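## Task

Carry plate C11 into the OUT nest so it lies level within the nest's locating guides, its A1 well at the nest corner labelled A1. C15, C51, C16 and C61 must finish exactly where and how they began. The placement only counts if it holds without the robot touching it; release the plate and withdraw the gripper at the end.

## Robot and tools

ROBOT. One four-axis SCARA-type plate mover with a two-finger parallel gripper that always stays level (it can only yaw, never tilt). Joints from base outward: lift (0.000 to 0.550 m), shoulder (-2.000 to 2.000 rad), elbow (-2.800 to 2.800 rad), wrist yaw (-12.566 to 12.566 rad). If the elbow reading gets within 0.4 rad of 0 the arm may fold and fault, so keep it bent. The commanded point, end_effector_position, is the midpoint between the rubber pads, 2 to 3 cm back from the fingertips. Fingers extend along the gripper's +x axis and close along its y axis. Plates are told apart only by their ID labels; well A1 sits at the plate's clipped corner.

FRAMES. Scene frame: origin on the table surface under the arm base, +z up, +y to the left when facing +x. The state line reports end_effector_position (metres) and end_effector_quat_wxyz in this frame; the printed position may be somewhat wrong, more so far from the base. Motion commands, however, are given in the gripper's own axes.

execute_actions. Argument actions: a list holding zero or one item. Empty list: no command, just returns the state (LOOK). An action is {"rows": [[dx, dy, dz, rz, opening], ...], "steps": n} with 1 to 15 rows and steps at most 15 (default 15); each row lasts one control step of 1/30 s and the final row repeats to fill the steps. A wait is {"steps": n} with n up to 300, counted from the previous result. Optional pictures (boolean) chooses whether images come back; by default they do.

ROW LAYOUT. Five numbers, each in [-1, 1], for the single arm. dx, dy, dz, rz are an offset, not a pose: the target relative to the gripper pose printed in the latest result that shows it (before any such result in the scene, or for a second call inside one reply, relative to where the gripper is when the action begins), expressed in gripper axes. Every row is measured from that same base, never from the row before. Scale: 1.0 equals 0.6 m for dx, dy, dz and 180 degrees for rz; rz positive rotates +x toward +y. opening is absolute, not an offset: +1 fully open (0.140 m), -1 closed (pads still 0.066 m apart). Closing from full open needs at least about 0.6 s. Each step the target is clipped to within 70 mm and 16 degrees of the measured pose; after the last step the arm only continues to the last clipped pose, so check the result and send the remainder. All-zero offsets are not a pause: they pull the gripper back to the base pose.

move. Arguments: target, one row in the same layout, scale and gripper frame, again an offset from the latest shown pose; speed, top path speed in m/s from 0.002 to 0.5 (default 0.25), with rotation capped at twice that in rad/s. It drives a straight path lasting 0.5 to 10 s (longer paths are cut at 10 s, short of target), yaws the short way, and sends the opening at the start. It ignores obstacles; the gripper can lag, drift, or exceed speed, especially with the arm near straight. Result adds a move: line with the ending (done, off_target, moving, held, fault), the limits that applied (paced: command clipped; held: some steps blocked, after which it may surge fast), and distance from target.

wait. seconds, 0 to 10; nothing new is sent meanwhile.

zoom_image. camera: one of cam_head_left, cam_head_right, cam_high, cam_low, cam_wrist (all 504x504). region: [x0, y0, x1, y1] in pixels from the top-left corner, no larger than 504 by 504. Gives a finer view of that camera's latest image.

finished_scene. scene: the current scene's number. Irreversible; the result reports success and the next task.

RESULT LINES. State line (pose). Joint positions: lift (m), shoulder, elbow, wrist yaw (rad), pad gap (m). grip_measured: finger opening on the command scale; readings may be off by about 1 mm consistently. HELD marks steps where a check withheld part of a row; a pose unreachable line means the clearance check altered or stopped the command. Hand target, when present, is the pose currently being driven to. TORQUE FAULT, MOTOR HOT (from 85 °C) and OVER-TEMPERATURE FAULT (100 °C, brakes until cooled) report stops.

GRIPPING. To hold, command an opening below grip_measured: about 0.04 lower grips firmly, less grips gently. Pad force tops out near 18 N (can be less); a fast close squeezes harder and may even reopen the fingers. A held part can occasionally get a brief tug.

AVOID. Load limits: lift 54.6 N, shoulder 8.19 N m, elbow 4.09 N m, wrist yaw 1.36 N m, held weight included; reaching one freezes the arm for 10 s and drops the rest of the call. Approach contacts slowly and aim only slightly beyond them; faster touches hit harder and deeper targets press harder. Against something rigid, repeating a small offset does not increase pressure, but against something yielding it keeps going. A blocked arm keeps pushing until commanded otherwise. Holding a load heats motors. Never drop, slam or knock anything off the table, and leave the other plates undisturbed.

Each tool is called after ">>>" as name(argument=value, ...) on one line, values as JSON.

## Session

>>> execute_actions(actions=[])

Scene clock: 0.00 s of 7200.00 s.
end_effector_position=(+0.5898, -0.4129, +0.0648) grip_measured=+0.99 end_effector_quat_wxyz=(+0.918, +0.000, +0.000, -0.397)
Joint positions: [ 0.06  -0.275  2.053 -2.594  0.14 ]
Motor temperatures (°C, as the motors report them): [36 30 28 30]
Hand target: +0.590, -0.413, +0.065; +0.918, +0.000, +0.000, -0.397

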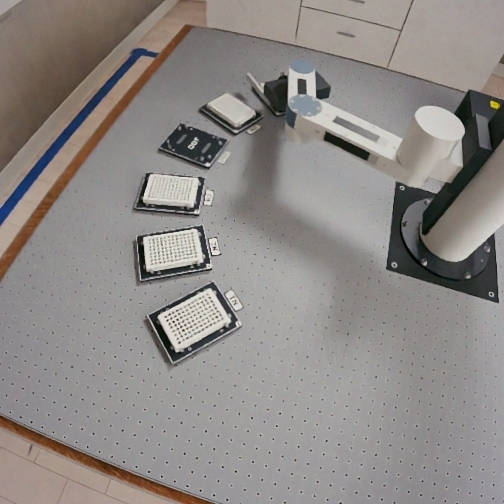

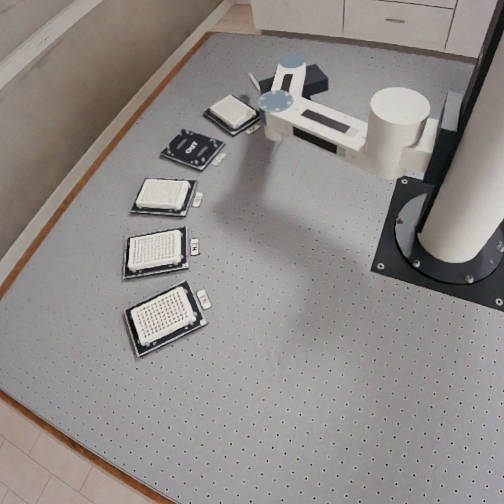

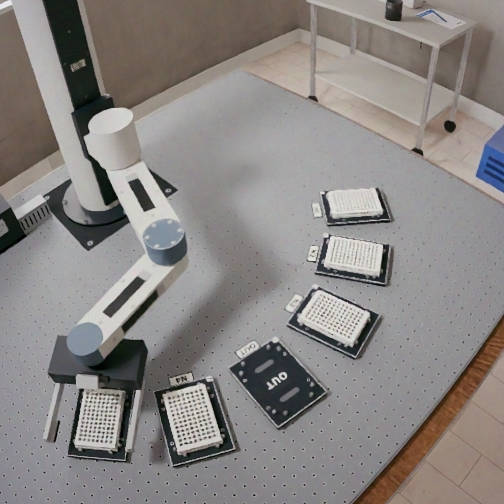

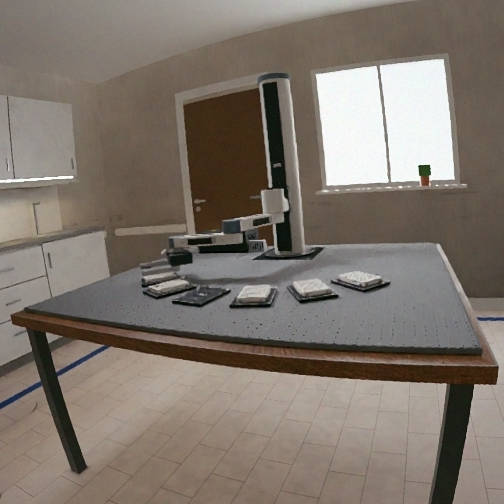

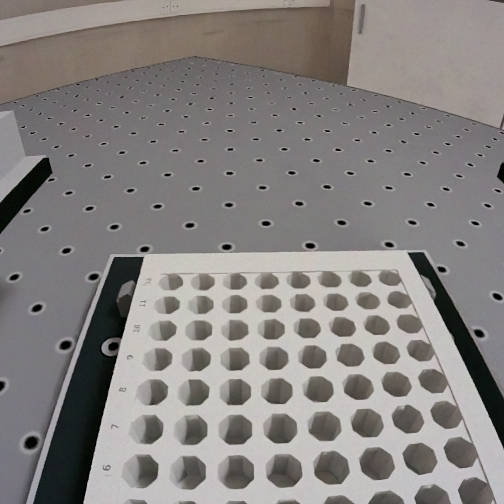

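>>> move(target=[-0.36, 0.1, 0.15, 0.06, 1], speed=0.3)

>>> zoom_image(camera="cam_wrist", region=[0, 120, 504, 340])

>>> move(target=[0.0, 0.4, 0, 0.3, 1], speed=0.3)

>>> zoom_image(camera="cam_wrist", region=[0, 120, 504, 340])

Scene clock: 8.20 s of 7200.00 s.
end_effector_position=(+0.4857, -0.2143, +0.1548) grip_measured=+0.99 end_effector_quat_wxyz=(+0.951, +0.000, +0.000, -0.309)
Joint positions: [ 0.15   0.362  0.937 -1.926  0.14 ]
Motor temperatures (°C, as the motors report them): [36 30 28 30]
Hand target: +0.486, -0.214, +0.155; +0.951, +0.000, +0.000, -0.309
Off the commanded pose: 0.000 m, 0 deg.
After step 90, 3.97 s passed at rest.
move: done

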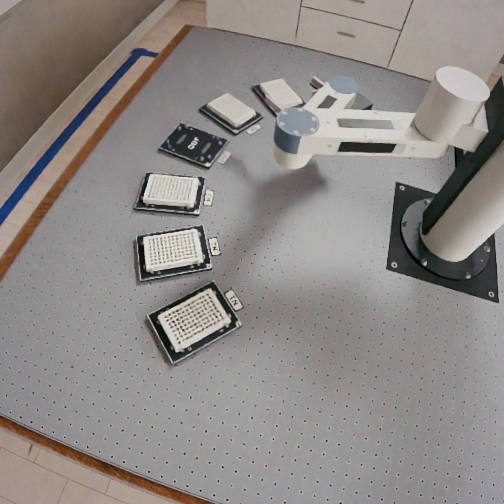

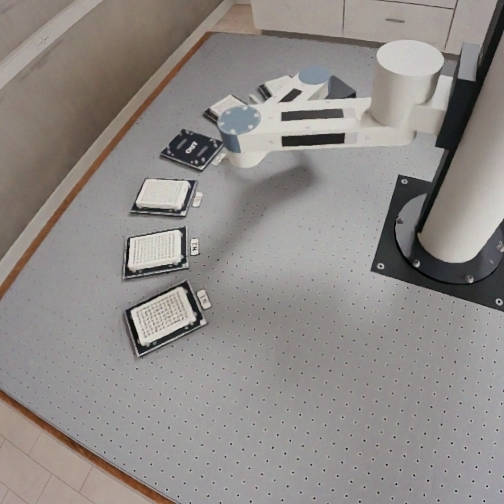

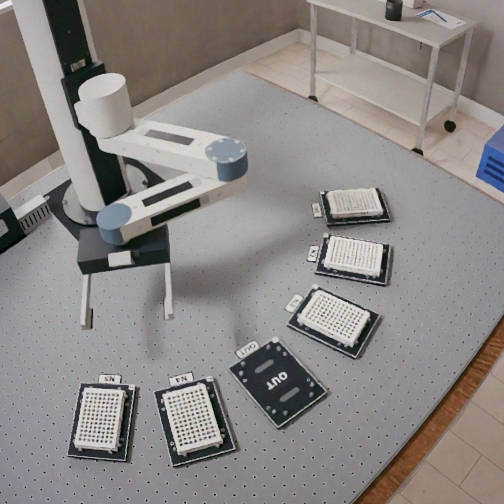

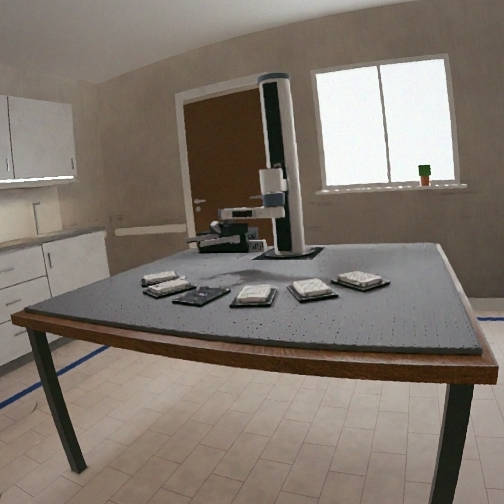

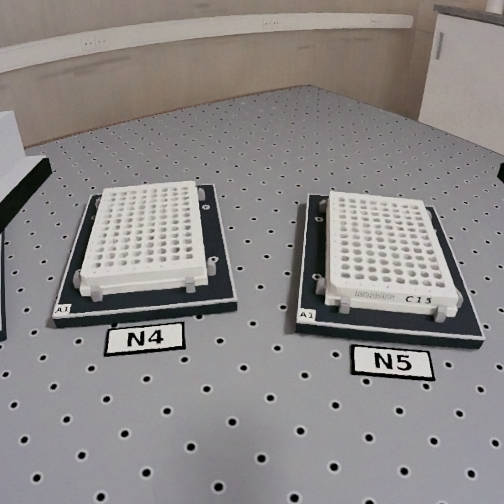

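Region (0, 120, 504, 340) of cam_wrist's 504x504 image, scaled by 1.000; it fills the top 220 rows of this view, and the rest is white.

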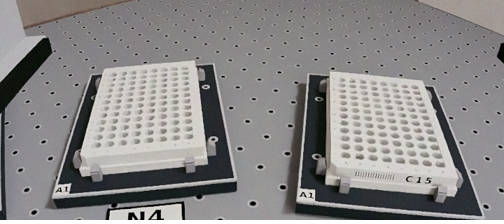

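Scene clock: 10.10 s of 7200.00 s.
end_effector_position=(+0.6267, -0.0200, +0.1548) grip_measured=+0.99 end_effector_quat_wxyz=(+0.988, +0.000, +0.000, +0.157)
Joint positions: [ 0.15   0.607  1.342 -1.633  0.14 ]
Motor temperatures (°C, as the motors report them): [36 30 28 30]
Hand target: +0.627, -0.020, +0.155; +0.988, +0.000, +0.000, +0.157
Off the commanded pose: 0.000 m, 0 deg.
move: done

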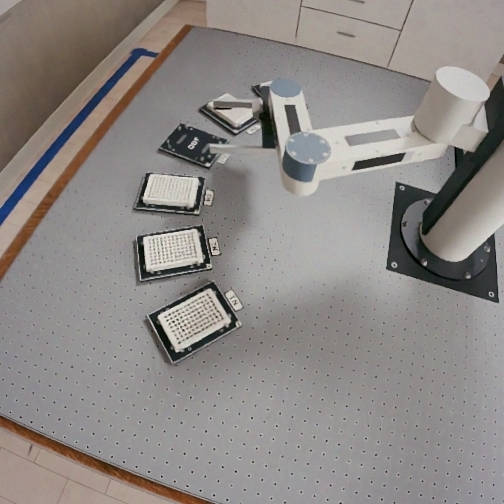

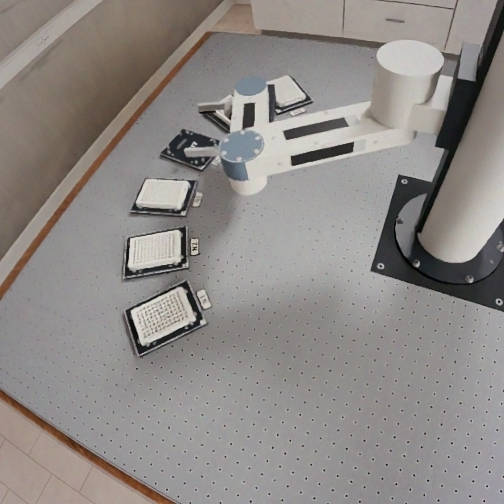

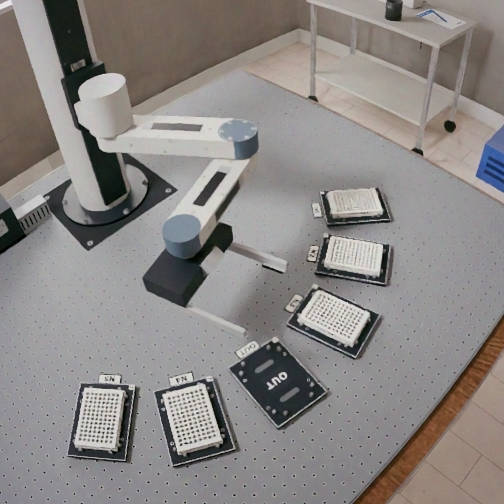

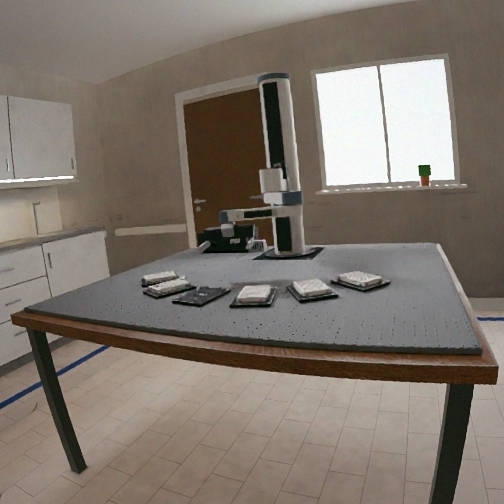

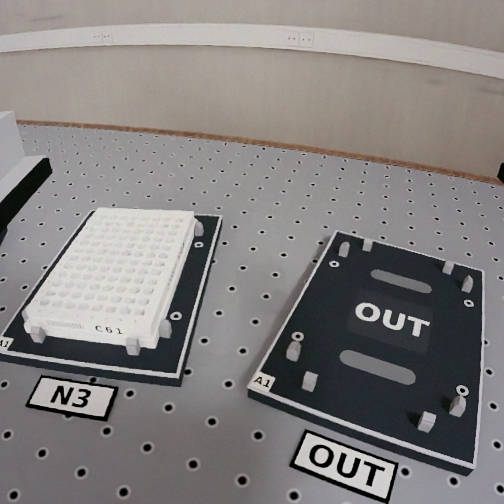

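Region (0, 120, 504, 340) of cam_wrist's 504x504 image, scaled by 1.000; it fills the top 220 rows of this view, and the rest is white.

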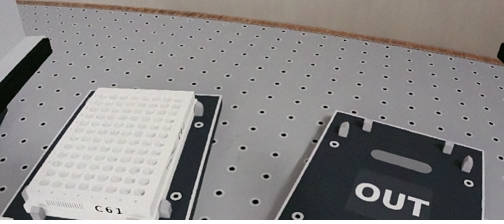

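>>> move(target=[-0.104, 0.42, 0, 0.111, 1], speed=0.3)

>>> zoom_image(camera="cam_wrist", region=[0, 120, 504, 340])

>>> zoom_image(camera="cam_low", region=[130, 265, 230, 305])

Scene clock: 15.40 s of 7200.00 s.
end_effector_position=(+0.4894, +0.2005, +0.1548) grip_measured=+0.99 end_effector_quat_wxyz=(+0.945, +0.000, +0.000, +0.326)
Joint positions: [ 0.15   1.466  0.921 -1.723  0.14 ]
Motor temperatures (°C, as the motors report them): [36 30 28 30]
Hand target: +0.489, +0.200, +0.155; +0.945, +0.000, +0.000, +0.326
Off the commanded pose: 0.000 m, 0 deg.
After step 90, 1.00 s passed at rest.
move: done

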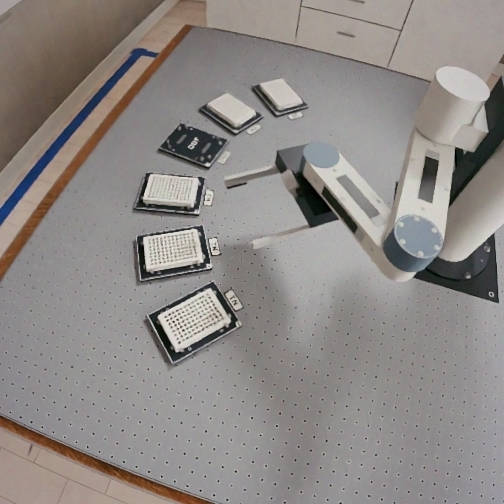

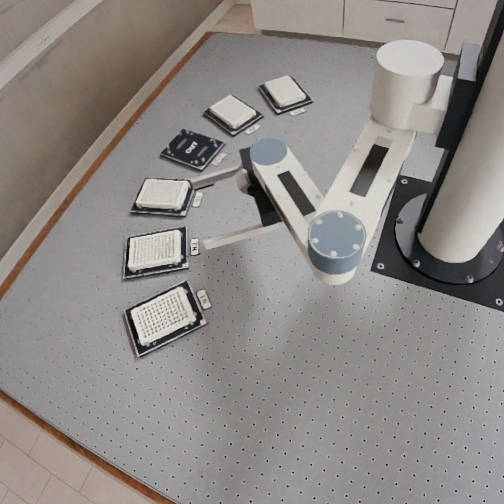

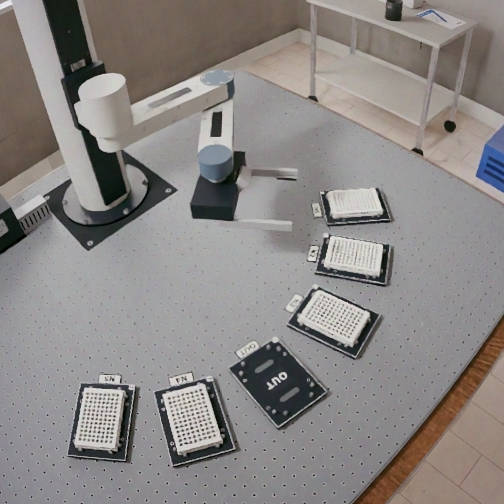

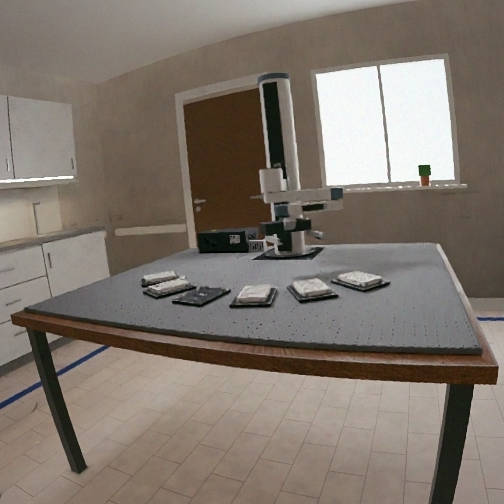

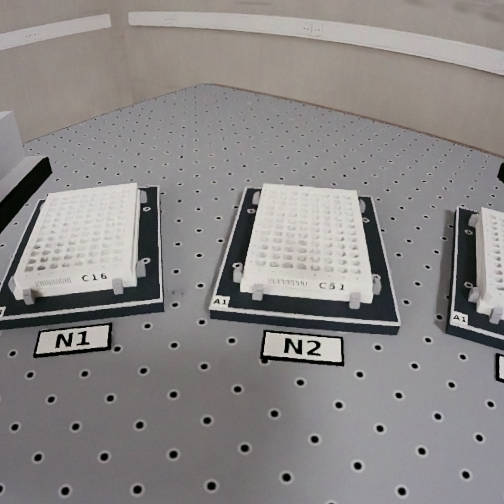

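Region (0, 120, 504, 340) of cam_wrist's 504x504 image, scaled by 1.000; it fills the top 220 rows of this view, and the rest is white.

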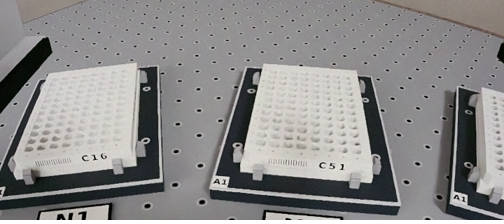

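Region (130, 265, 230, 305) of cam_low's 504x504 image, scaled by 5.040, with more detail than that image has; it fills the top 202 rows of this view, and the rest is white.

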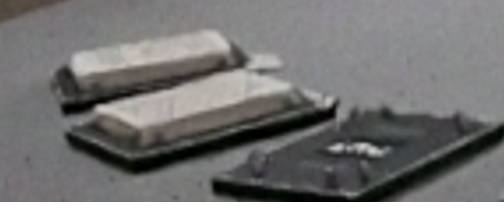

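>>> move(target=[-0.058, -0.495, -0.106, -0.256, 1], speed=0.3)

Scene clock: 33.03 s of 7200.00 s.
end_effector_position=(+0.6450, -0.0549, +0.0912) grip_measured=+0.99 end_effector_quat_wxyz=(+0.998, +0.000, +0.000, -0.070)
Joint positions: [ 0.086  0.68   1.384 -2.203  0.14 ]
Motor temperatures (°C, as the motors report them): [36 30 28 30]
Hand target: +0.645, -0.055, +0.091; +0.998, +0.000, +0.000, -0.070
Off the commanded pose: 0.000 m, 0 deg.
After step 90, 12.93 s passed at rest.
move: done

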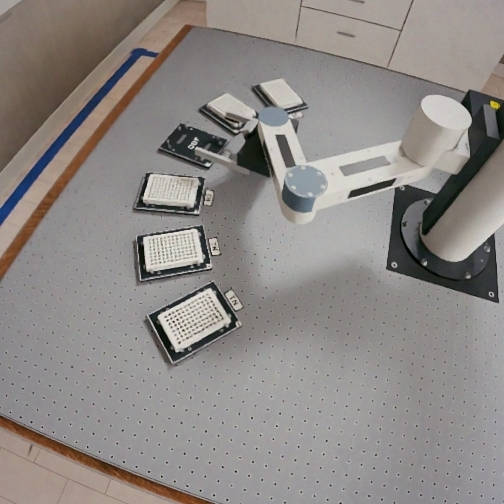

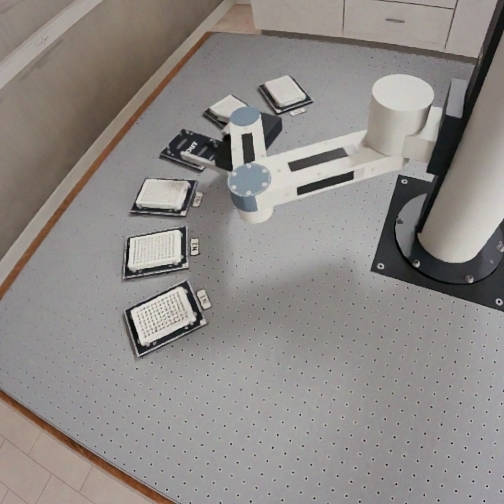

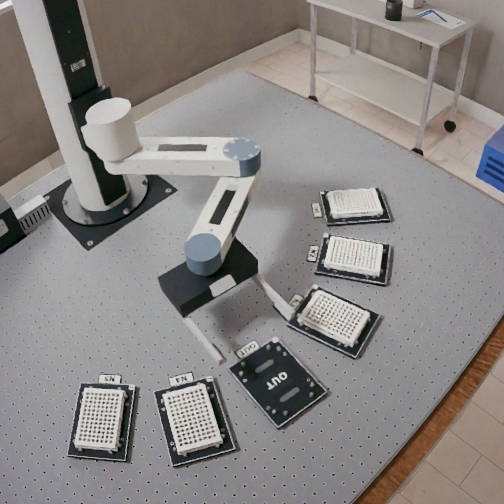

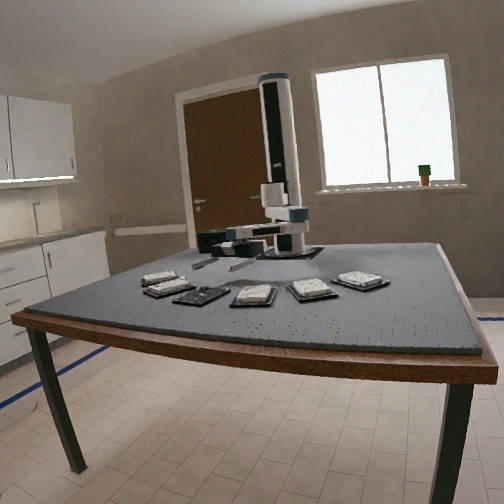

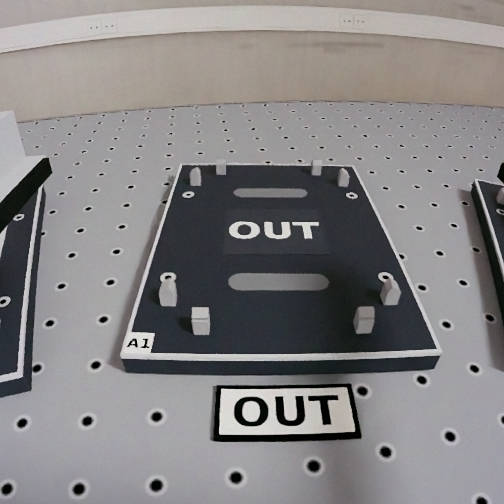

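>>> move(target=[0.027, -0.0225, 0, -0.003, 1], speed=0.1)

>>> zoom_image(camera="cam_wrist", region=[50, 150, 450, 420])

Scene clock: 39.63 s of 7200.00 s.
end_effector_position=(+0.6591, -0.0706, +0.0912) grip_measured=+0.99 end_effector_quat_wxyz=(+0.997, +0.000, +0.000, -0.074)
Joint positions: [ 0.086  0.609  1.466 -2.224  0.14 ]
Motor temperatures (°C, as the motors report them): [36 30 28 30]
Hand target: +0.659, -0.071, +0.091; +0.997, +0.000, +0.000, -0.074
Off the commanded pose: 0.000 m, 0 deg.
After step 90, 2.90 s passed at rest.
move: done

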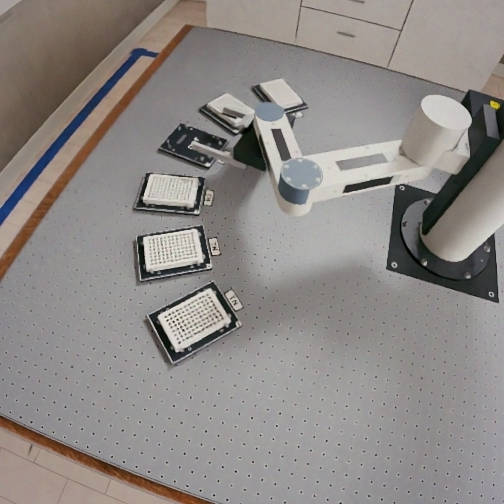

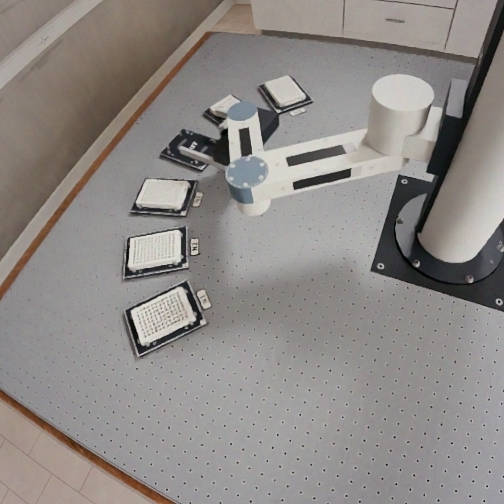

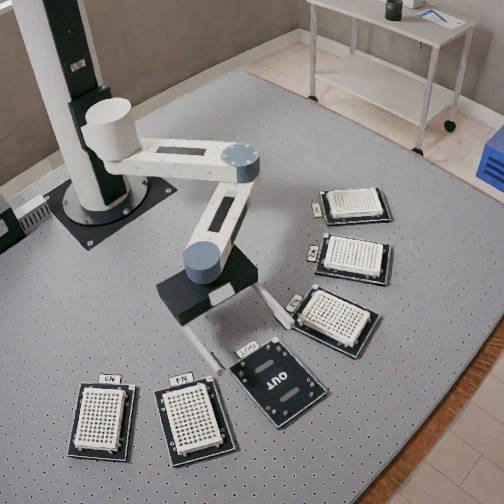

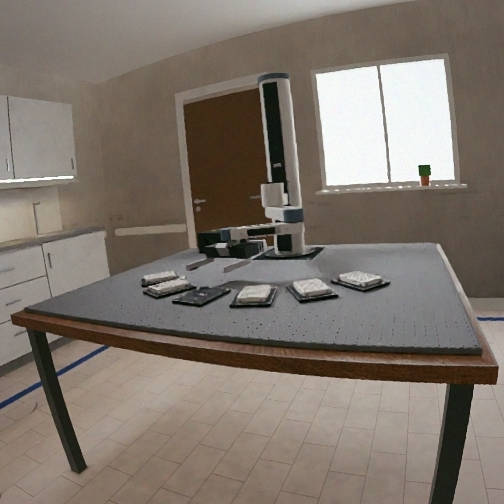

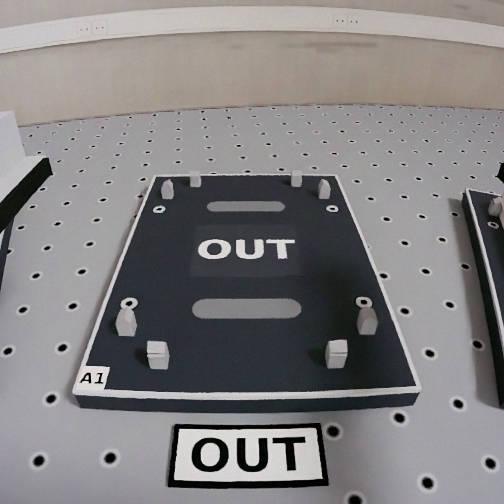

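Region (50, 150, 450, 420) of cam_wrist's 504x504 image, scaled by 1.260, with more detail than that image has; it fills the top 340 rows of this view, and the rest is white.

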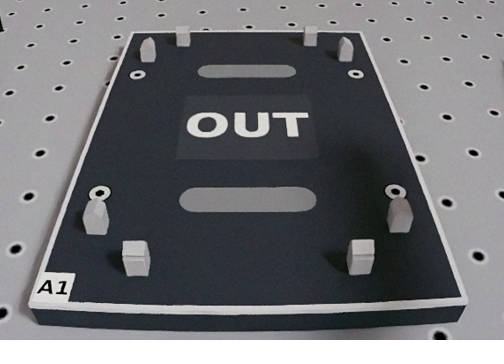

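>>> move(target=[-0.0345, -0.258, 0, -0.103, 1], speed=0.25)

>>> zoom_image(camera="cam_wrist", region=[50, 150, 450, 420])

Scene clock: 57.73 s of 7200.00 s.
end_effector_position=(+0.6155, -0.2207, +0.0912) grip_measured=+0.99 end_effector_quat_wxyz=(+0.972, +0.000, +0.000, -0.234)
Joint positions: [ 0.086  0.284  1.484 -2.241  0.14 ]
Motor temperatures (°C, as the motors report them): [36 30 28 30]
Hand target: +0.616, -0.221, +0.091; +0.972, +0.000, +0.000, -0.234
Off the commanded pose: 0.000 m, 0 deg.
After step 90, 14.10 s passed at rest.
move: done

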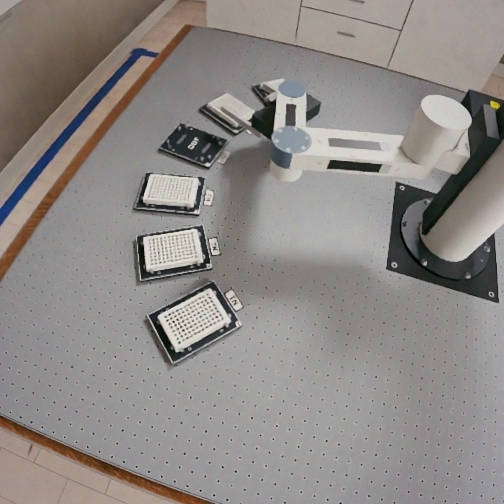

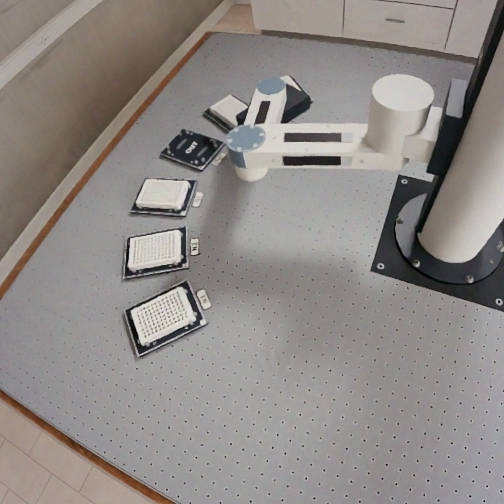

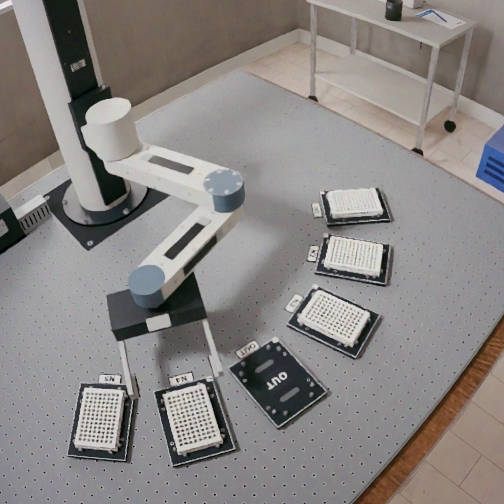

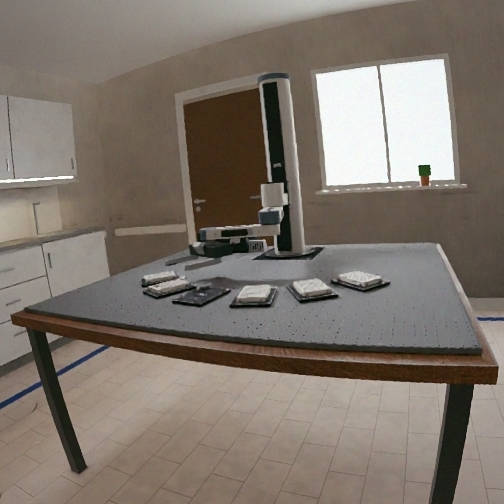

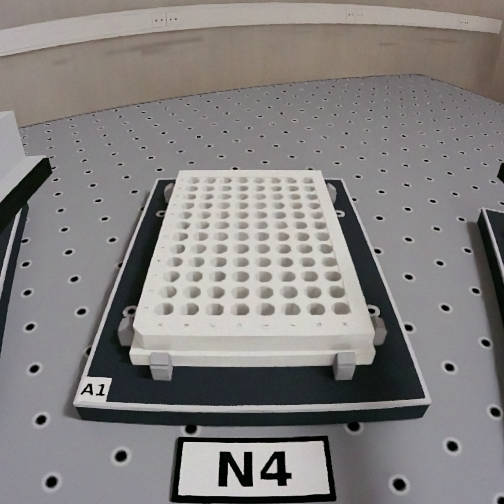

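Region (50, 150, 450, 420) of cam_wrist's 504x504 image, scaled by 1.260, with more detail than that image has; it fills the top 340 rows of this view, and the rest is white.

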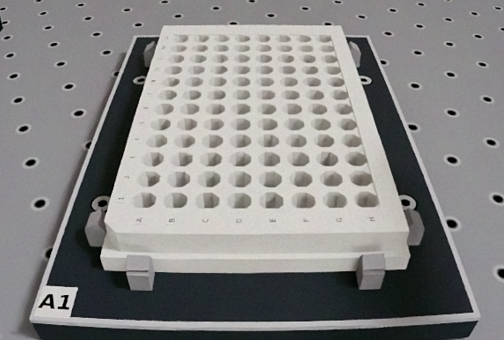

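>>> move(target=[0.109, 0.0133, -0.06, 0.003, 0.4], speed=0.2)

>>> move(target=[0, 0, -0.042, 0, -0.3], speed=0.05)

Scene clock: 66.87 s of 7200.00 s.
end_effector_position=(+0.6774, -0.2434, +0.0551) grip_measured=+0.40 end_effector_quat_wxyz=(+0.973, +0.000, +0.000, -0.229)
Joint positions: [ 0.05   0.134  1.865 -2.462  0.118]
Motor temperatures (°C, as the motors report them): [36 30 28 30]
Hand target: +0.677, -0.243, +0.055; +0.973, +0.000, +0.000, -0.230
Off the commanded pose: 0.000 m, 0 deg.
After step 90, 5.40 s passed at rest.
move: done

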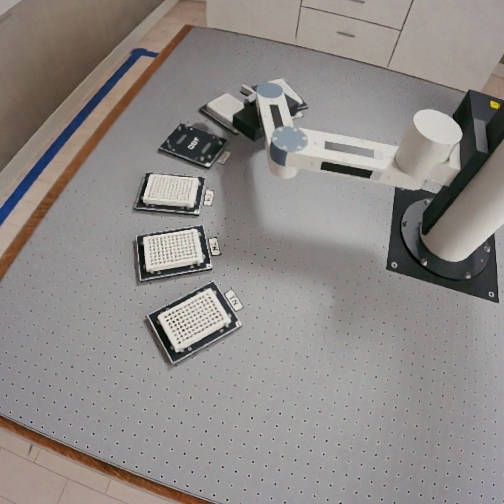

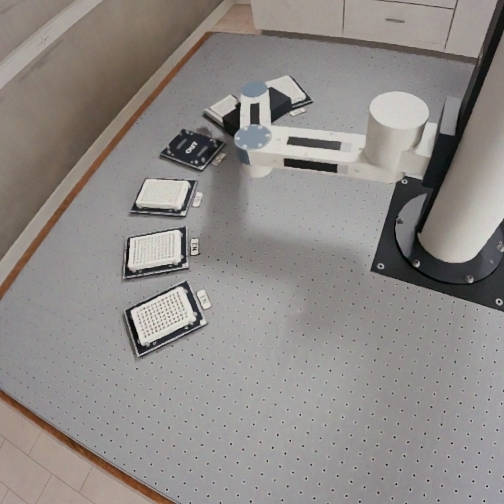

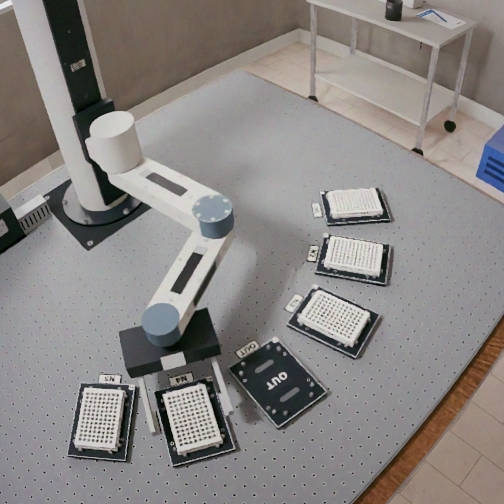

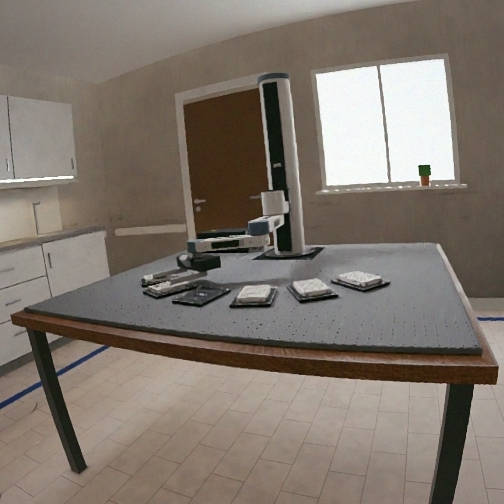

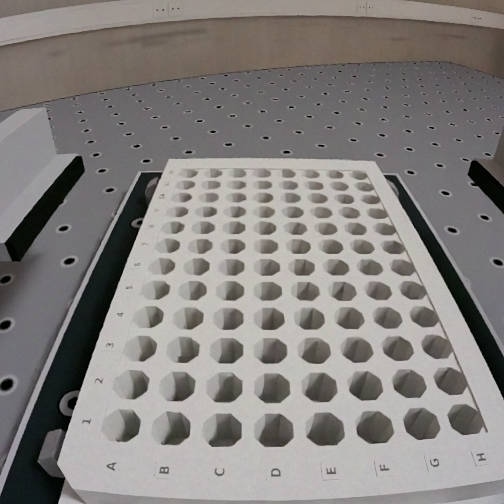

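Scene clock: 67.60 s of 7200.00 s.
end_effector_position=(+0.6774, -0.2435, +0.0299) grip_measured=-0.30 end_effector_quat_wxyz=(+0.973, +0.000, +0.000, -0.229)
Joint positions: [ 0.025  0.134  1.865 -2.462  0.092]
Motor temperatures (°C, as the motors report them): [36 30 28 30]
Hand target: +0.677, -0.243, +0.030; +0.973, +0.000, +0.000, -0.229
Off the commanded pose: 0.000 m, 0 deg.
move: done

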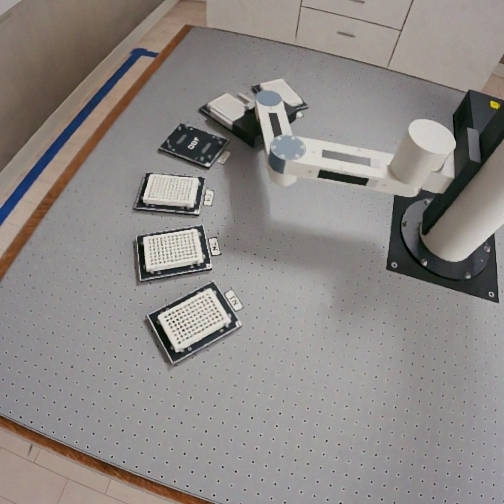

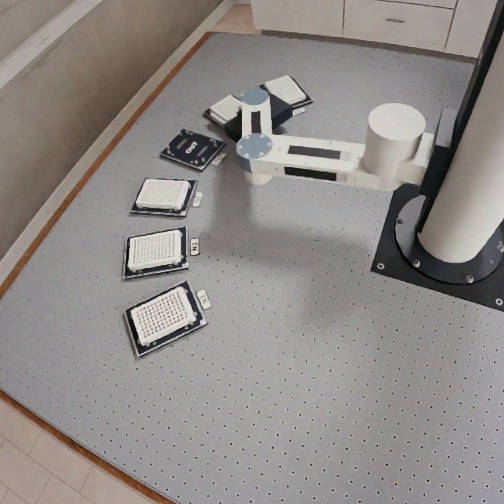

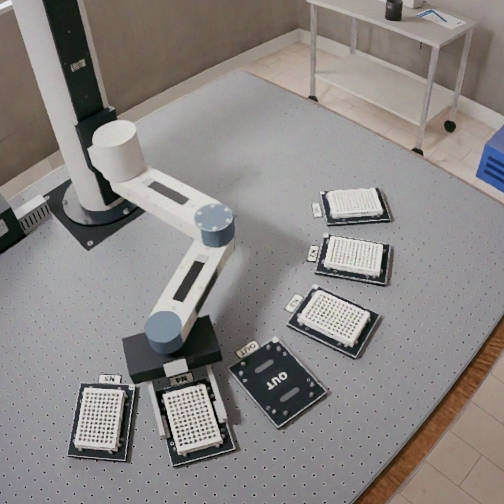

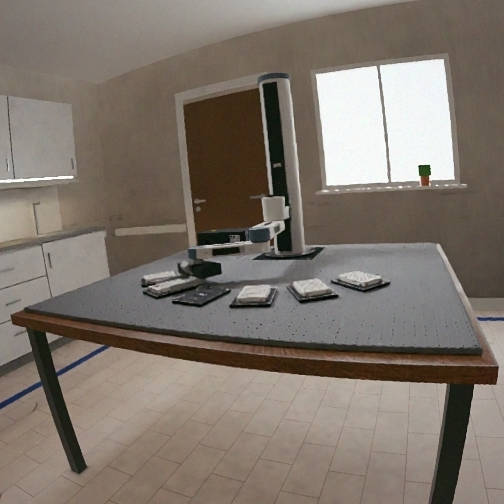

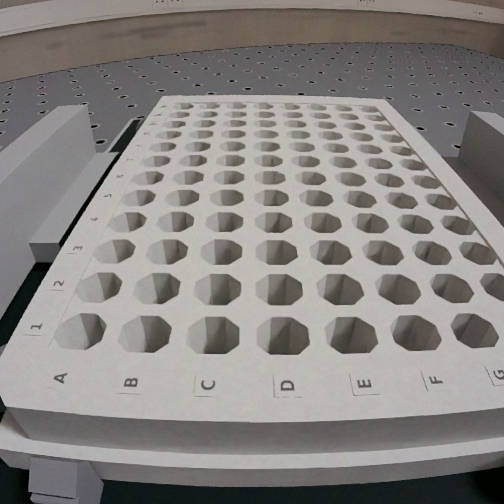

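>>> move(target=[0.001, 0.0015, 0, 0, -0.53], speed=0.03)

>>> move(target=[0, 0, 0.075, 0, -0.535], speed=0.08)

Scene clock: 70.87 s of 7200.00 s.
end_effector_position=(+0.6780, -0.2432, +0.0299) grip_measured=-0.49 end_effector_quat_wxyz=(+0.973, +0.000, +0.000, -0.230)
Joint positions: [ 0.025  0.134  1.868 -2.466  0.085]
Motor temperatures (°C, as the motors report them): [36 30 28 30]
Hand target: +0.678, -0.243, +0.030; +0.973, +0.000, +0.000, -0.229
Off the commanded pose: 0.000 m, 0 deg.
move: done

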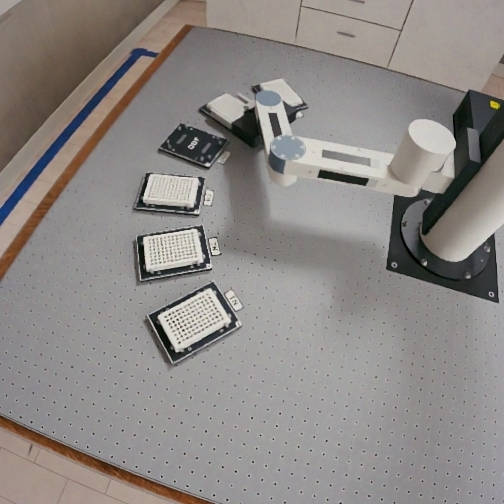

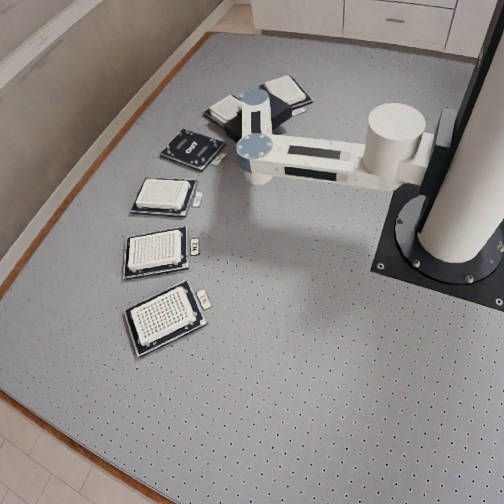

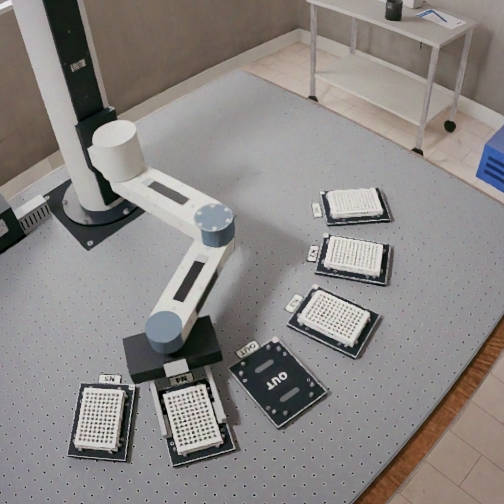

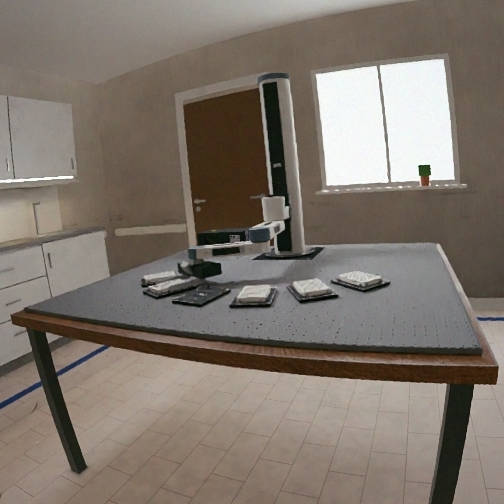

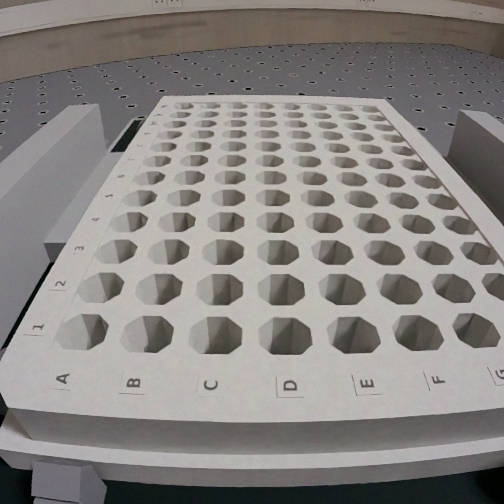

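Scene clock: 71.70 s of 7200.00 s.
end_effector_position=(+0.6779, -0.2432, +0.0749) grip_measured=-0.49 end_effector_quat_wxyz=(+0.973, +0.000, +0.000, -0.230)
Joint positions: [ 0.07   0.134  1.868 -2.466  0.085]
Motor temperatures (°C, as the motors report them): [36 30 28 30]
Hand target: +0.678, -0.243, +0.075; +0.973, +0.000, +0.000, -0.230
Off the commanded pose: 0.000 m, 0 deg.
move: done

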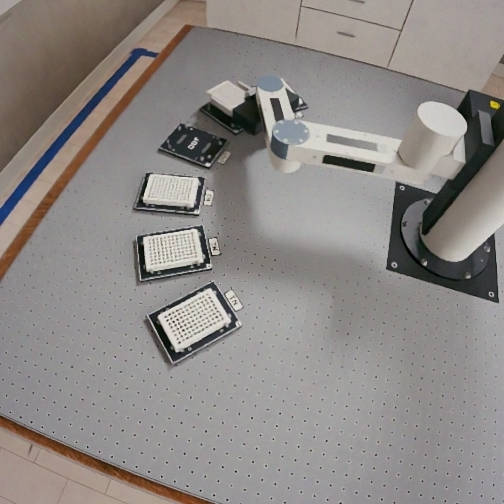

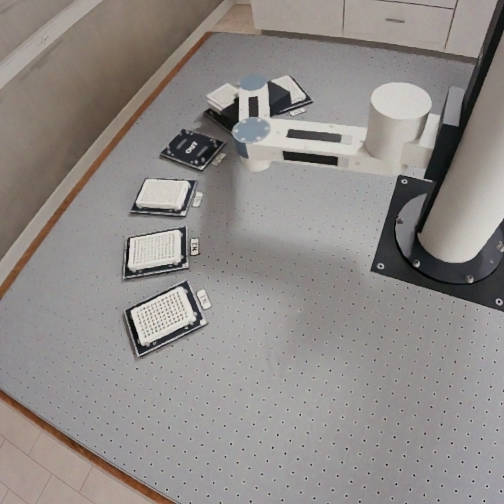

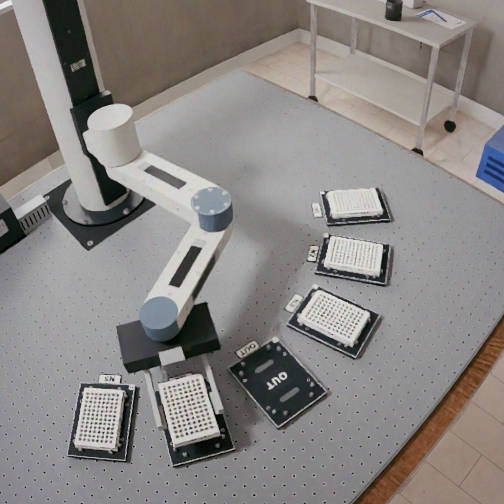

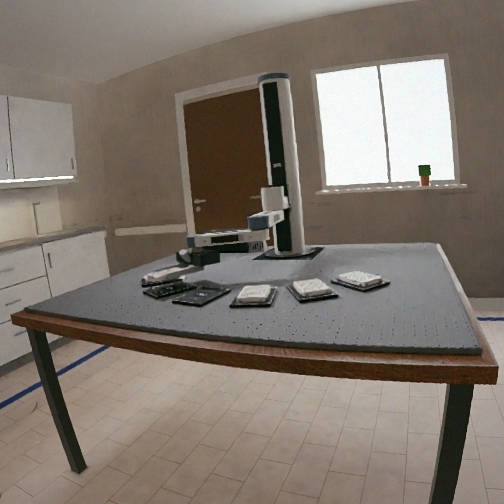

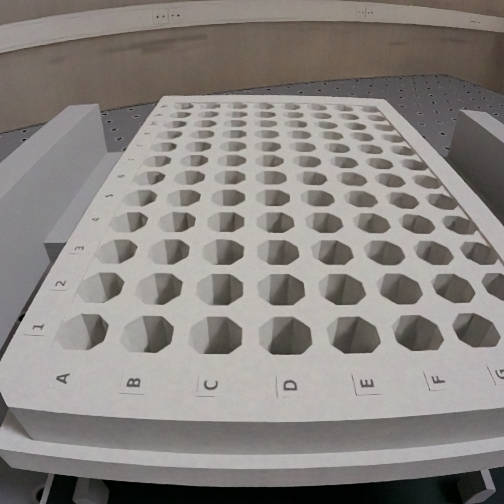

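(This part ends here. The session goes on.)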